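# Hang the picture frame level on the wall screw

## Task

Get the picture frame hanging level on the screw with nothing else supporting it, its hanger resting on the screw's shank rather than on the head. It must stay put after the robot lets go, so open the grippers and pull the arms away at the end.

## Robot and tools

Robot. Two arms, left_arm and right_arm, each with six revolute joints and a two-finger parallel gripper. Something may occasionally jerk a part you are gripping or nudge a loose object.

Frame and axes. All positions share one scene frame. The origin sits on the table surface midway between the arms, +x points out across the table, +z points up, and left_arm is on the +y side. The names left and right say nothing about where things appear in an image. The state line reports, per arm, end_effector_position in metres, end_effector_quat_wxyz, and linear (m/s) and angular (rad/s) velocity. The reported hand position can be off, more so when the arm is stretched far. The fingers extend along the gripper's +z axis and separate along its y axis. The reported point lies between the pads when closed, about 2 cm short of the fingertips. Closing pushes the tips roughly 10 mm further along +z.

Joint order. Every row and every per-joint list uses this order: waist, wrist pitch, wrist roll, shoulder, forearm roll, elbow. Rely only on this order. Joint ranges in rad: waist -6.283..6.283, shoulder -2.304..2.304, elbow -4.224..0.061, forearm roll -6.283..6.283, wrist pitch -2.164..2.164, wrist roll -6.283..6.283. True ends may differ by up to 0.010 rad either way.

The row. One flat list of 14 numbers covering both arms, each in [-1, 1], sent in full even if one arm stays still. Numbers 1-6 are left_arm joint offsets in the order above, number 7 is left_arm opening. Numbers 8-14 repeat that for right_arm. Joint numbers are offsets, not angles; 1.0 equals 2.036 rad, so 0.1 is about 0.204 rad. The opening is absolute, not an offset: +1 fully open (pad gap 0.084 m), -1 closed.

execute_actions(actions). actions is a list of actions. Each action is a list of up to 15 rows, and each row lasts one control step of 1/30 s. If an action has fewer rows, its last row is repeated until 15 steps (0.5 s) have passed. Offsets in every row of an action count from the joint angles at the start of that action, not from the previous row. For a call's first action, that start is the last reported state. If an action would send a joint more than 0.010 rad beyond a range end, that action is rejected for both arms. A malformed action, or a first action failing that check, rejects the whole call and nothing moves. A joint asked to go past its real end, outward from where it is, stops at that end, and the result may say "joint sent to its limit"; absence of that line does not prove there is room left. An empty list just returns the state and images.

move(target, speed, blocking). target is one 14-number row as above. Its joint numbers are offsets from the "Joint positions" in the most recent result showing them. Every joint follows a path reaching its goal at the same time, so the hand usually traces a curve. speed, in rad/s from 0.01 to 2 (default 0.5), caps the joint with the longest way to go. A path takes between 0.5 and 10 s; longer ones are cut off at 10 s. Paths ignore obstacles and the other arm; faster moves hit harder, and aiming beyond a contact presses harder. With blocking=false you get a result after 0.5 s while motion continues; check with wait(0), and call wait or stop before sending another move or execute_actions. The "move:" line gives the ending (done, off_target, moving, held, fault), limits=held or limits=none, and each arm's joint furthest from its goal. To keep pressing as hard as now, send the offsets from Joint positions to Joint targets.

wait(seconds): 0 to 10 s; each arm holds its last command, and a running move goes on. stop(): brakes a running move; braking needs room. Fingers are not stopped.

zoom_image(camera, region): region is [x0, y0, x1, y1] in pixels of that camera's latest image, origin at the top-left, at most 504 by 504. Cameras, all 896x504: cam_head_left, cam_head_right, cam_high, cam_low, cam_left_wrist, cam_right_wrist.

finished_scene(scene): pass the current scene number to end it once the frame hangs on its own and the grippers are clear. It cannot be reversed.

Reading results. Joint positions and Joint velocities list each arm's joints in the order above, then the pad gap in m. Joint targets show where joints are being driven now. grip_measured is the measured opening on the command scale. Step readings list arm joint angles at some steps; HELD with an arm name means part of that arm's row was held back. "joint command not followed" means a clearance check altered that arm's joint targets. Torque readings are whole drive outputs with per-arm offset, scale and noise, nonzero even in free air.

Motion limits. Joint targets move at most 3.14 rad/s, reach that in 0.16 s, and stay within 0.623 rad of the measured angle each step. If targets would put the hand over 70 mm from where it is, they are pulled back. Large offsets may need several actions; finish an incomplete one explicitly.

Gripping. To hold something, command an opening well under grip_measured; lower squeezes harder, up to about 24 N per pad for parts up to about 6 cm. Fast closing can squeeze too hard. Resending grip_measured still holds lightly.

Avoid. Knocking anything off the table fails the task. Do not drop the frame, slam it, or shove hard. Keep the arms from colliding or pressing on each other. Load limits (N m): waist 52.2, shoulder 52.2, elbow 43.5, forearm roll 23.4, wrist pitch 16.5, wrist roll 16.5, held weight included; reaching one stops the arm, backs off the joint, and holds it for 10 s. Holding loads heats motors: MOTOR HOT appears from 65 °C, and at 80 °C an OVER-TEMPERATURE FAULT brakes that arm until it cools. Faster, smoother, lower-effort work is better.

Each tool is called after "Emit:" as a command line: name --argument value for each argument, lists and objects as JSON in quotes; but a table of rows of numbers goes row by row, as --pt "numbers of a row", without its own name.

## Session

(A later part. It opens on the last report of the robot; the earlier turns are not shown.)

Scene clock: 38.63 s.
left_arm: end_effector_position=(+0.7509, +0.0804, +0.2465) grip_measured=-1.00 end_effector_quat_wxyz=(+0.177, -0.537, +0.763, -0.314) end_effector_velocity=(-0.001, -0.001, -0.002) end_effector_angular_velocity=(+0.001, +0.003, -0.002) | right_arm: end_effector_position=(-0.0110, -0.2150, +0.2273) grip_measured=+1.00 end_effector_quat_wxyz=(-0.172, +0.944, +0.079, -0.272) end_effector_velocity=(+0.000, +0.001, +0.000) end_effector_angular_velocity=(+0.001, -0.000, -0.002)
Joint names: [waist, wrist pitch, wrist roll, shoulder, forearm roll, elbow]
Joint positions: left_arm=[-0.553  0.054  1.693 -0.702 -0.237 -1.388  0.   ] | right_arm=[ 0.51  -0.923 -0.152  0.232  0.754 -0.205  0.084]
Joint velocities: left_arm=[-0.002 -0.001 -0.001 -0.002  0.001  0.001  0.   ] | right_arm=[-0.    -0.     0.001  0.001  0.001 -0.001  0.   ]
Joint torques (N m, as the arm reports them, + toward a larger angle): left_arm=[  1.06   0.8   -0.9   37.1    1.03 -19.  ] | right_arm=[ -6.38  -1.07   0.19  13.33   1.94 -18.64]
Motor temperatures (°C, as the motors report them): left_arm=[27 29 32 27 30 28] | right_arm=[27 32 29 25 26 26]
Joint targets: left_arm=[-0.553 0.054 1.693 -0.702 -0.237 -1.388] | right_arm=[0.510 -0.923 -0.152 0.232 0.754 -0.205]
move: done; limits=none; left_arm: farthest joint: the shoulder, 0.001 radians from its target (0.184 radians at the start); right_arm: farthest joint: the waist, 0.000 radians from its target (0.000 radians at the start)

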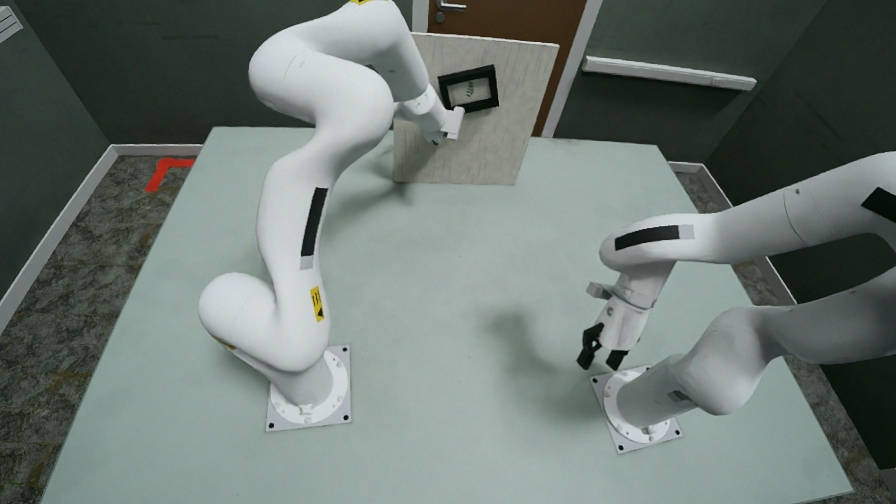

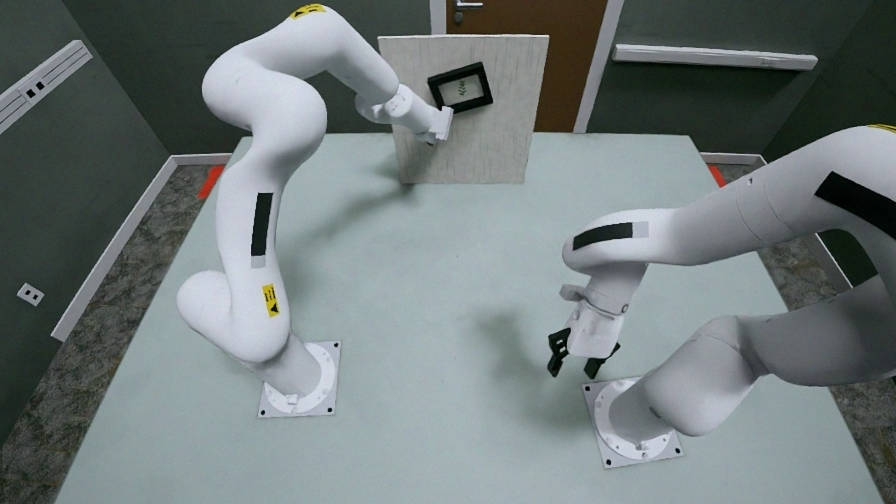

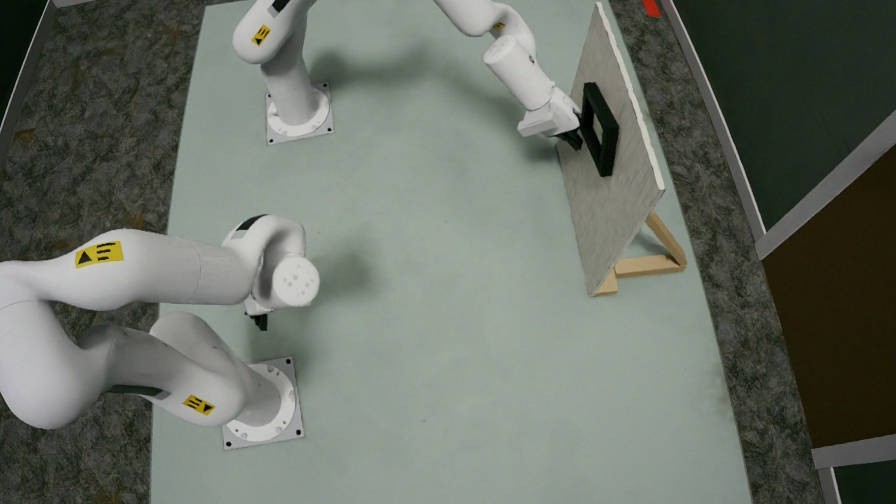

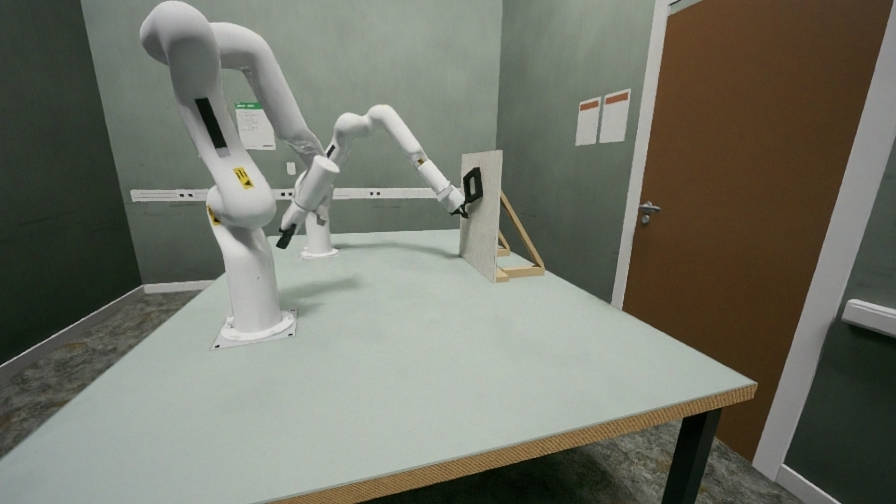

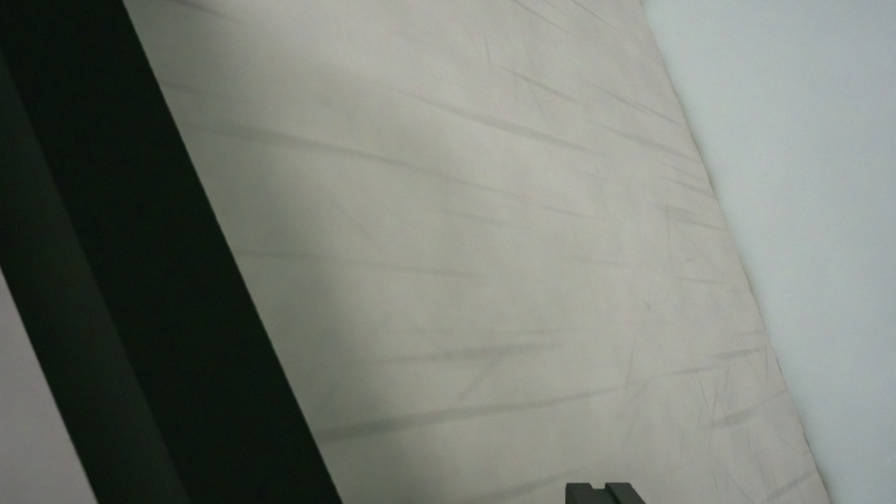

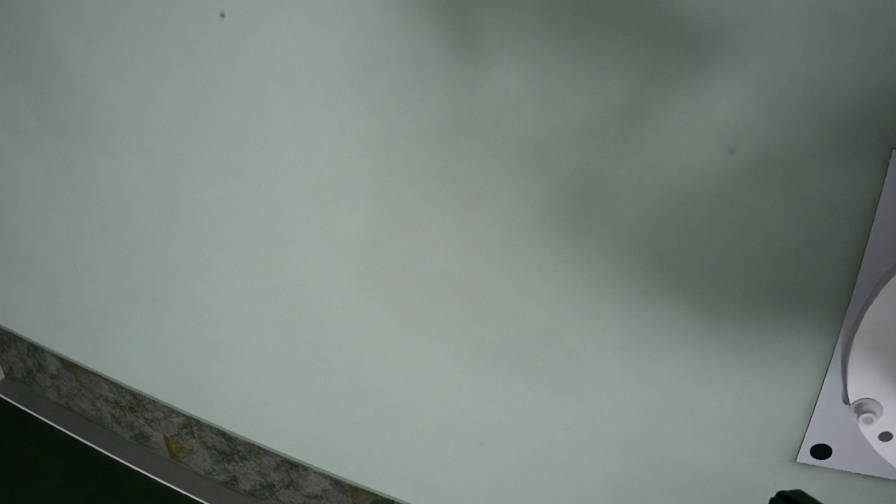

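Now raise slowly about 4 cm with the shoulder.

Emit:
move --target '[0,0,0,0.025,0,0,-1,0,0,0,0,0,0,1]' --speed 0.05

Scene clock: 40.03 s.
left_arm: end_effector_position=(+0.7552, +0.0783, +0.2872) grip_measured=-1.00 end_effector_quat_wxyz=(+0.188, -0.532, +0.755, -0.335) end_effector_velocity=(-0.000, -0.000, +0.000) end_effector_angular_velocity=(-0.000, -0.001, -0.001) | right_arm: end_effector_position=(-0.0110, -0.2150, +0.2273) grip_measured=+1.00 end_effector_quat_wxyz=(-0.172, +0.944, +0.079, -0.272) end_effector_velocity=(-0.000, -0.000, -0.000) end_effector_angular_velocity=(+0.000, +0.001, -0.002)
Joint names: [waist, wrist pitch, wrist roll, shoulder, forearm roll, elbow]
Joint positions: left_arm=[-0.553  0.053  1.693 -0.651 -0.237 -1.388  0.   ] | right_arm=[ 0.51  -0.923 -0.152  0.232  0.754 -0.205  0.084]
Joint velocities: left_arm=[-0.     0.001  0.     0.    -0.     0.     0.   ] | right_arm=[-0.001 -0.001 -0.    -0.     0.001  0.001 -0.   ]
Joint torques (N m, as the arm reports them, + toward a larger angle): left_arm=[ -0.59   1.07  -0.76  36.42   1.51 -21.08] | right_arm=[ -6.03  -1.04   0.22  11.82   1.9  -18.76]
Motor temperatures (°C, as the motors report them): left_arm=[27 29 32 27 30 28] | right_arm=[27 32 29 25 26 26]
Joint targets: left_arm=[-0.553 0.054 1.693 -0.651 -0.237 -1.388] | right_arm=[0.510 -0.923 -0.152 0.232 0.754 -0.205]
move: done; limits=none; left_arm: farthest joint: the wrist pitch, 0.001 radians from its target (0.000 radians at the start); right_arm: farthest joint: the waist, 0.000 radians from its target (0.000 radians at the start)

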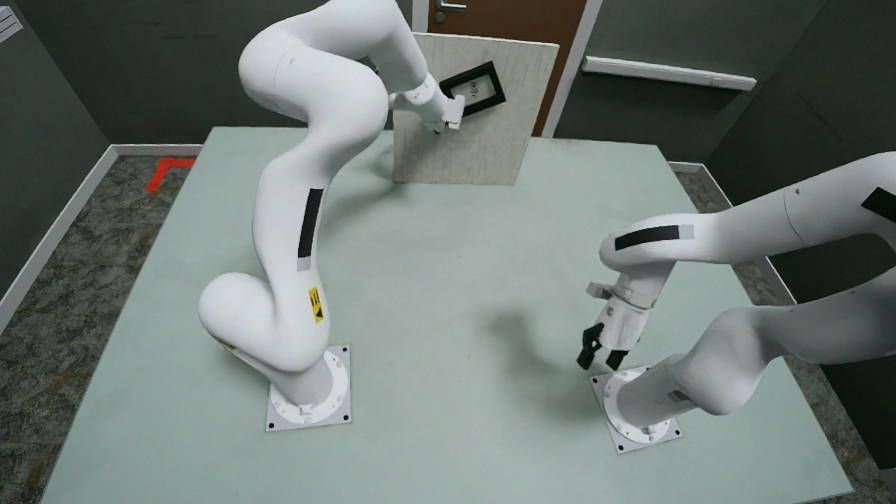

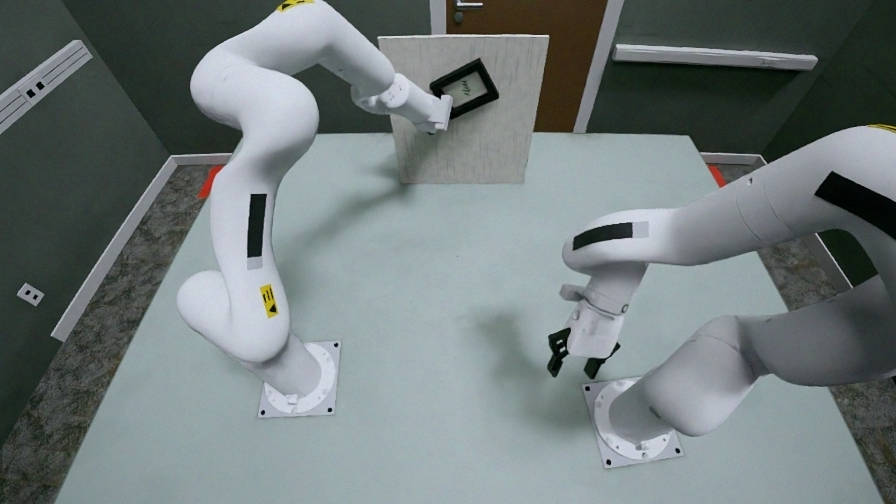

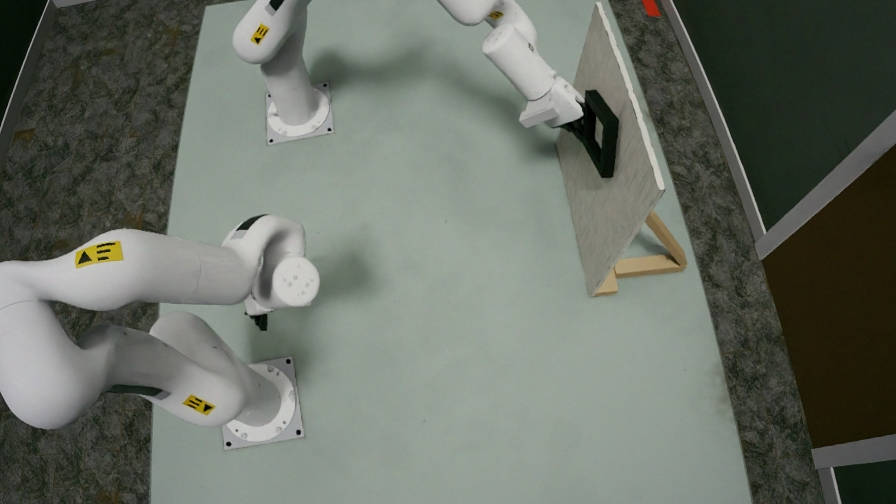

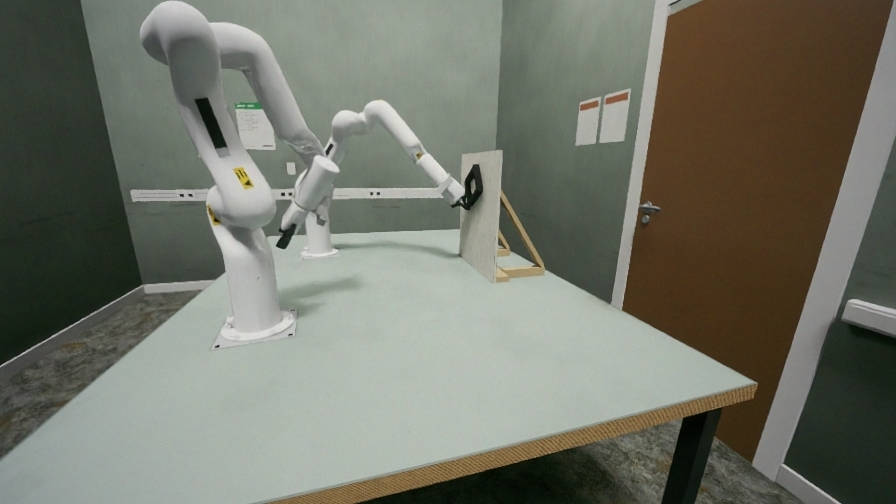

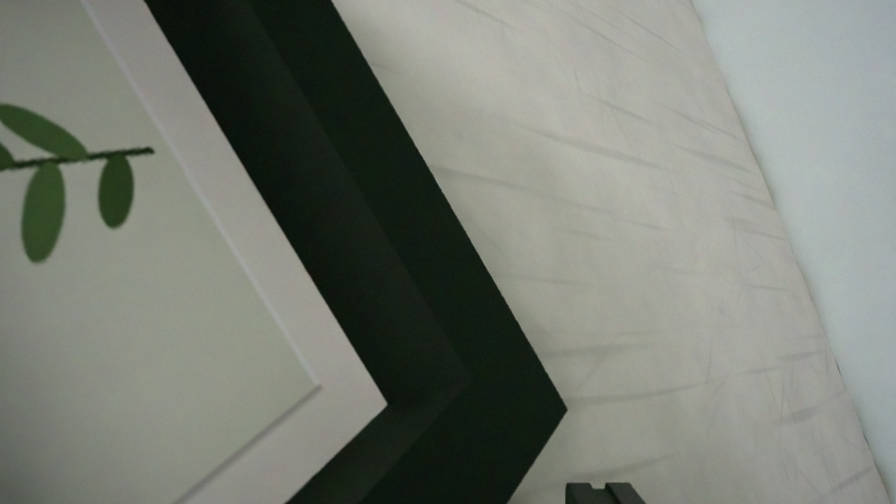

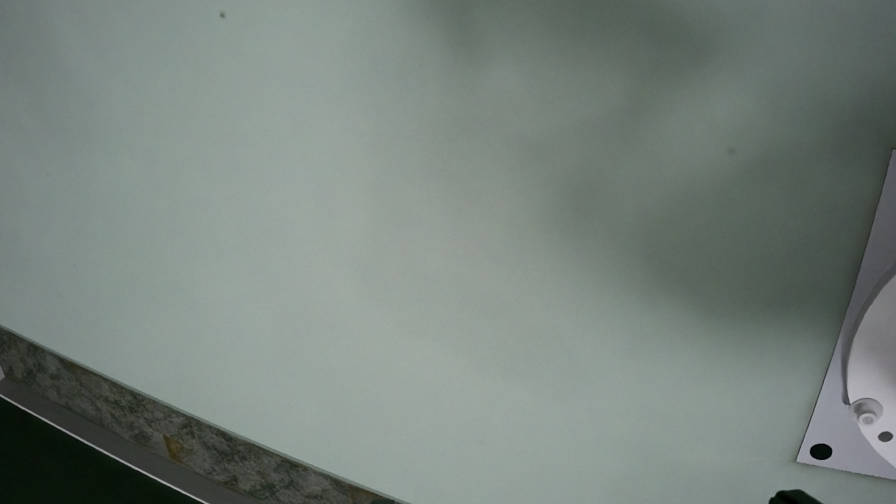

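Emit:
move --target '[0.039,0,0,0,0,0.041,-1,0,0,0,0,0,0,1]' --speed 0.05

Scene clock: 42.60 s.
left_arm: end_effector_position=(+0.7496, +0.1495, +0.2411) grip_measured=-1.00 end_effector_quat_wxyz=(+0.181, -0.570, +0.745, -0.294) end_effector_velocity=(+0.000, -0.000, +0.001) end_effector_angular_velocity=(-0.001, -0.001, -0.000) | right_arm: end_effector_position=(-0.0110, -0.2150, +0.2273) grip_measured=+1.00 end_effector_quat_wxyz=(-0.172, +0.944, +0.079, -0.272) end_effector_velocity=(-0.000, -0.001, -0.000) end_effector_angular_velocity=(-0.001, +0.001, +0.001)
Joint names: [waist, wrist pitch, wrist roll, shoulder, forearm roll, elbow]
Joint positions: left_arm=[-0.474  0.053  1.693 -0.651 -0.237 -1.304  0.   ] | right_arm=[ 0.51  -0.923 -0.152  0.232  0.754 -0.205  0.084]
Joint velocities: left_arm=[-0.     0.001 -0.001  0.001  0.    -0.     0.   ] | right_arm=[-0.001 -0.     0.     0.    -0.002  0.001  0.   ]
Joint torques (N m, as the arm reports them, + toward a larger angle): left_arm=[  1.04   0.81  -0.83  35.39   1.06 -18.62] | right_arm=[ -6.08  -1.07   0.06  12.37   1.84 -18.79]
Motor temperatures (°C, as the motors report them): left_arm=[27 29 32 27 30 28] | right_arm=[27 32 29 25 26 26]
Joint targets: left_arm=[-0.473 0.053 1.693 -0.651 -0.237 -1.304] | right_arm=[0.510 -0.923 -0.152 0.232 0.754 -0.205]
move: done; limits=none; left_arm: farthest joint: the waist, 0.000 radians from its target (0.079 radians at the start); right_arm: farthest joint: the waist, 0.000 radians from its target (0.000 radians at the start)

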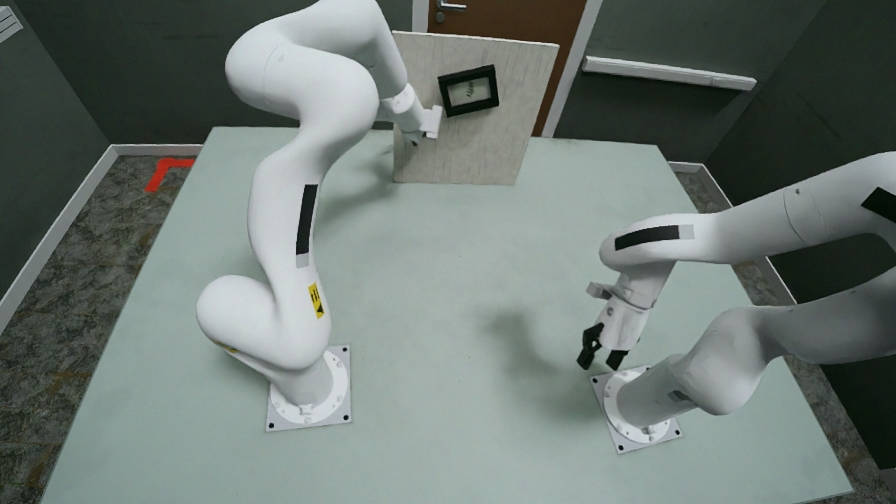

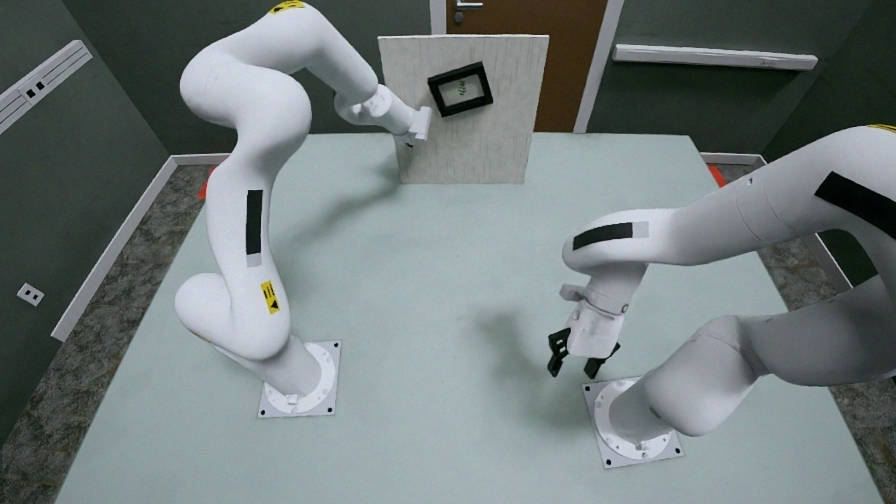

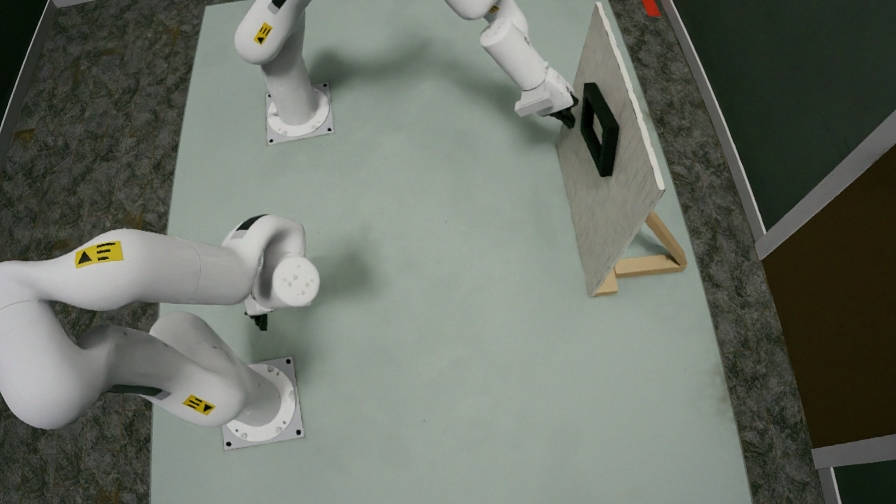

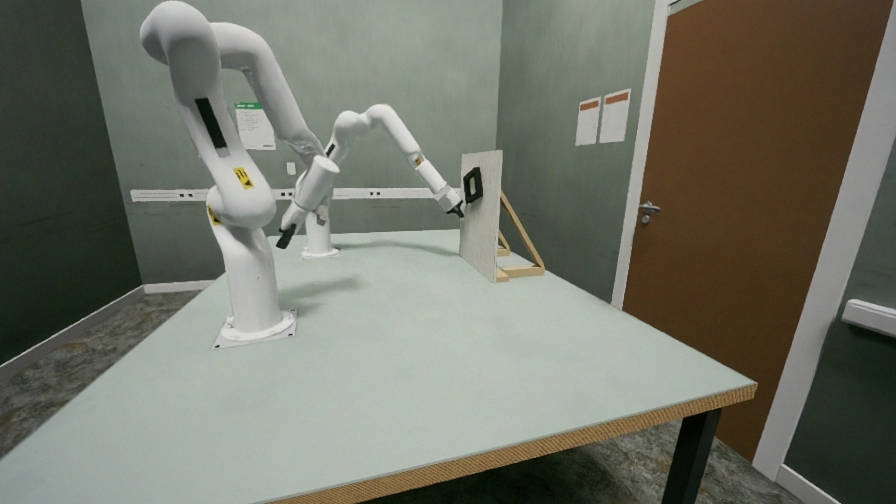

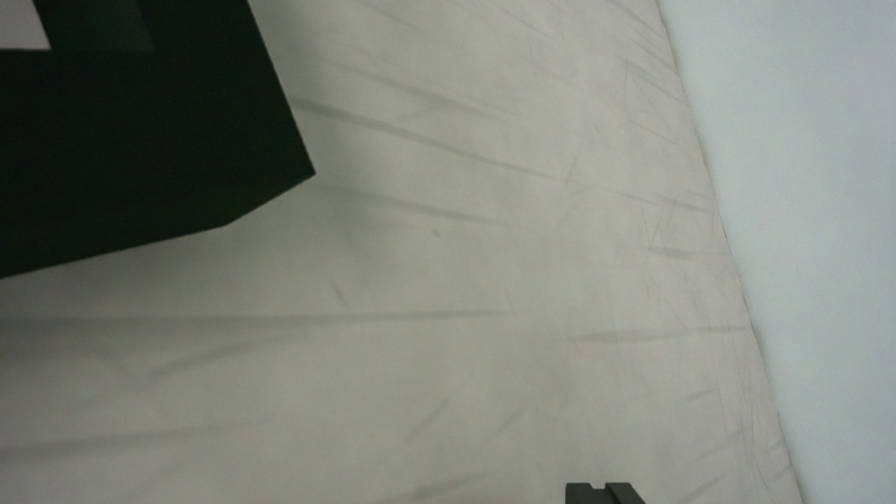

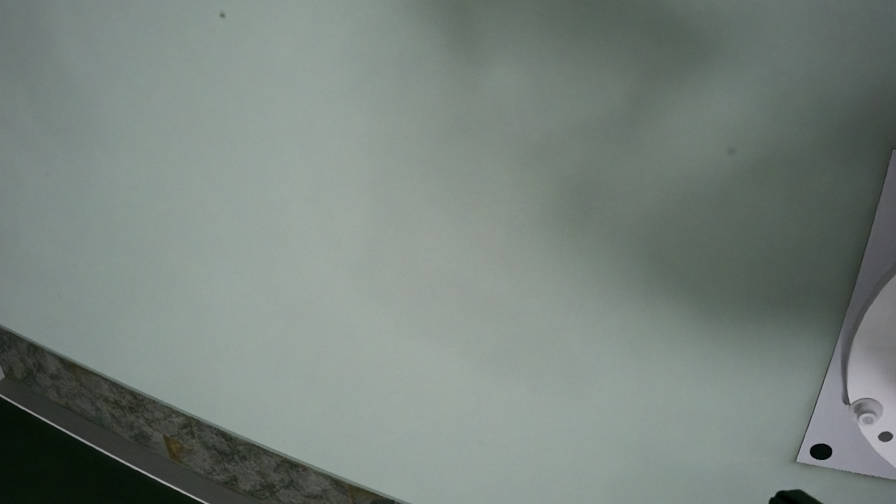

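Emit:
zoom_image --camera "cam_high" --region '[540, 60, 660, 190]'

Emit:
zoom_image --camera "cam_low" --region '[440, 150, 510, 220]'

Region (540, 60, 660, 190) of cam_high's 896x504 image, scaled by 3.877, with more detail than that image has; it fills the left 465 columns of this view, and the rest is white.

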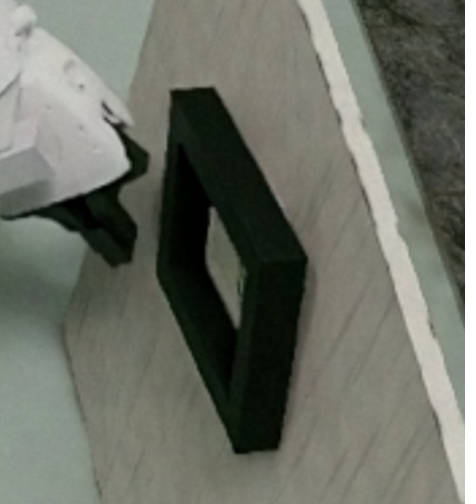

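Region (440, 150, 510, 220) of cam_low's 896x504 image, scaled by 7.200, with more detail than that image has.

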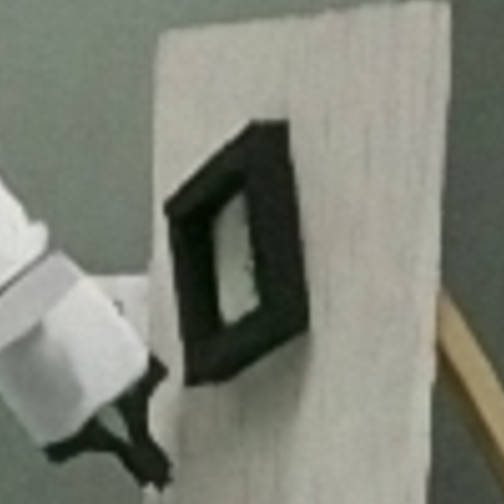

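Emit:
move --target '[-0.01,0,0,0.03,0,0,-1,0,0,0,0,0,0,1]' --speed 0.05

Scene clock: 44.70 s.
left_arm: end_effector_position=(+0.7492, +0.1326, +0.2883) grip_measured=-1.00 end_effector_quat_wxyz=(+0.193, -0.556, +0.742, -0.320) end_effector_velocity=(-0.000, +0.000, -0.001) end_effector_angular_velocity=(+0.000, +0.001, +0.000) | right_arm: end_effector_position=(-0.0110, -0.2150, +0.2273) grip_measured=+1.00 end_effector_quat_wxyz=(-0.172, +0.944, +0.079, -0.272) end_effector_velocity=(-0.000, +0.000, -0.000) end_effector_angular_velocity=(-0.000, -0.000, +0.000)
Joint names: [waist, wrist pitch, wrist roll, shoulder, forearm roll, elbow]
Joint positions: left_arm=[-0.494  0.053  1.693 -0.59  -0.237 -1.304  0.   ] | right_arm=[ 0.51  -0.923 -0.152  0.232  0.754 -0.205  0.084]
Joint velocities: left_arm=[-0.    -0.     0.     0.    -0.001  0.001  0.   ] | right_arm=[ 0.001  0.001 -0.    -0.001  0.     0.    -0.   ]
Joint torques (N m, as the arm reports them, + toward a larger angle): left_arm=[ -0.58   0.81  -0.89  34.52   1.34 -19.85] | right_arm=[ -6.67  -1.07   0.14  12.49   1.71 -18.79]
Motor temperatures (°C, as the motors report them): left_arm=[27 29 32 27 30 28] | right_arm=[27 32 29 25 26 26]
Joint targets: left_arm=[-0.494 0.053 1.693 -0.590 -0.237 -1.304] | right_arm=[0.510 -0.923 -0.152 0.232 0.754 -0.205]
move: done; limits=none; left_arm: farthest joint: the waist, 0.000 radians from its target (0.021 radians at the start); right_arm: farthest joint: the waist, 0.000 radians from its target (0.000 radians at the start)

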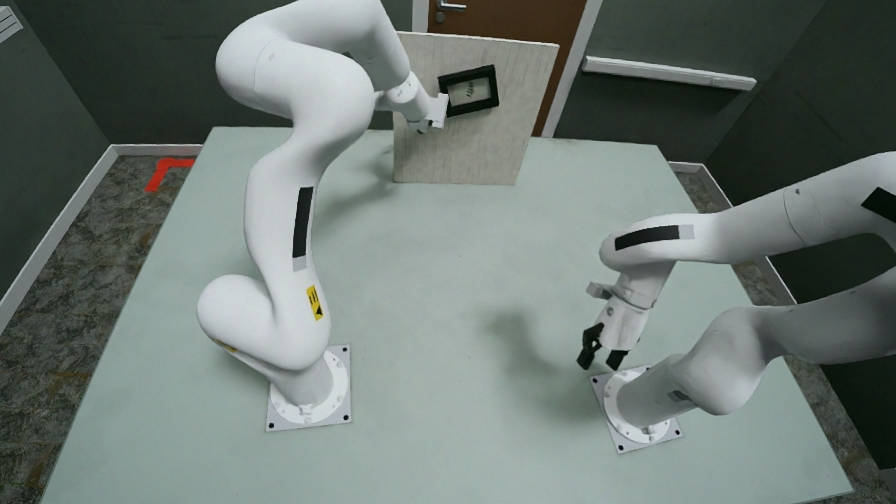

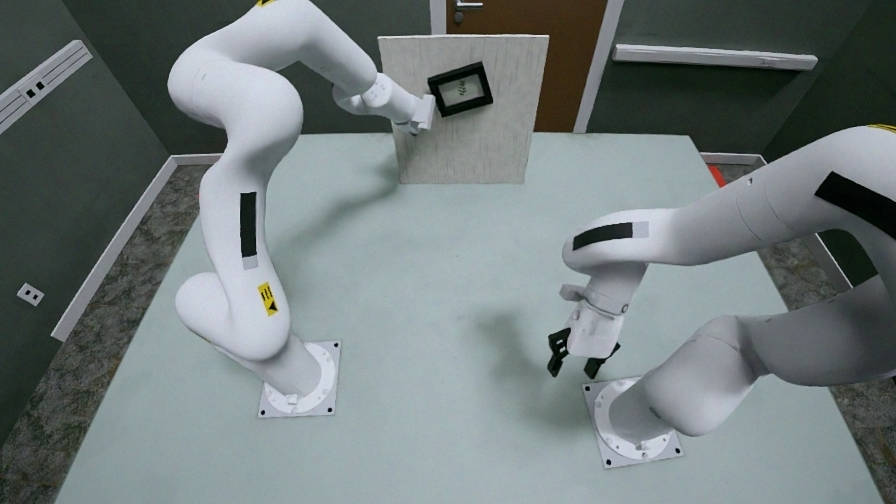

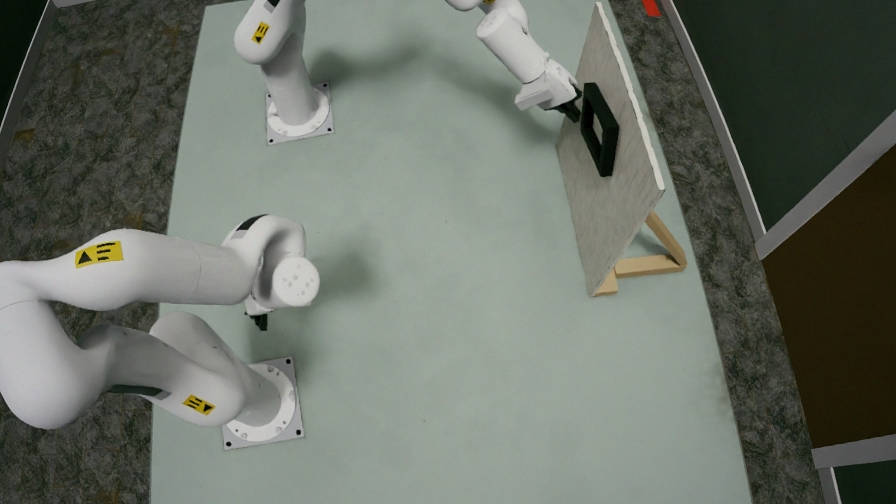

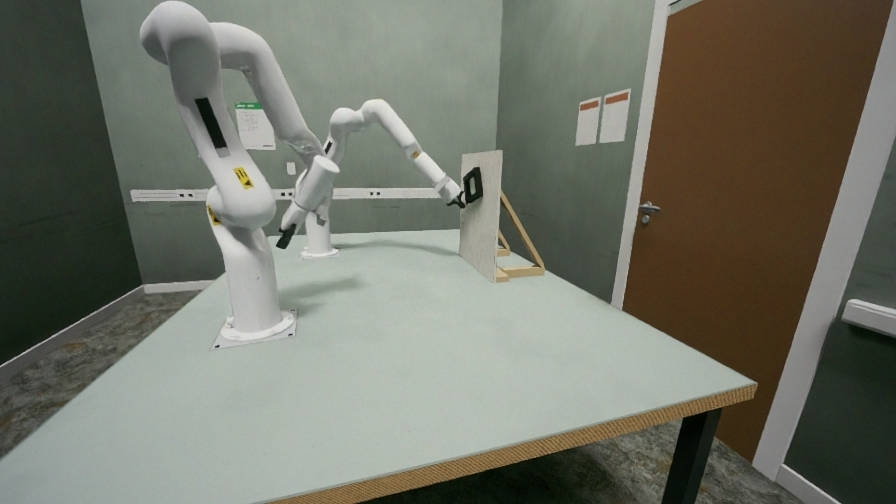

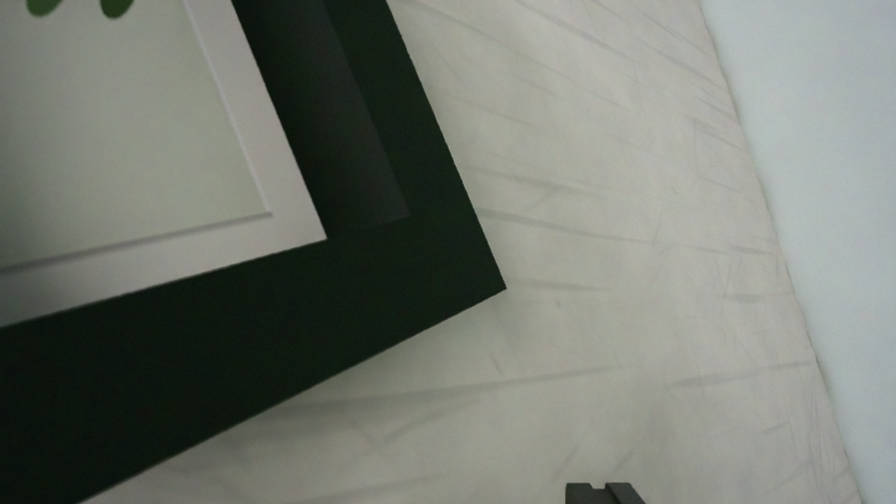

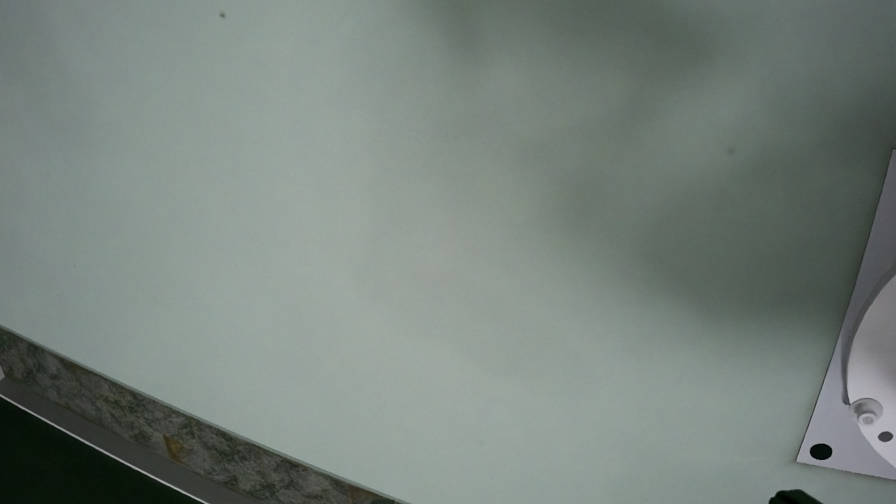

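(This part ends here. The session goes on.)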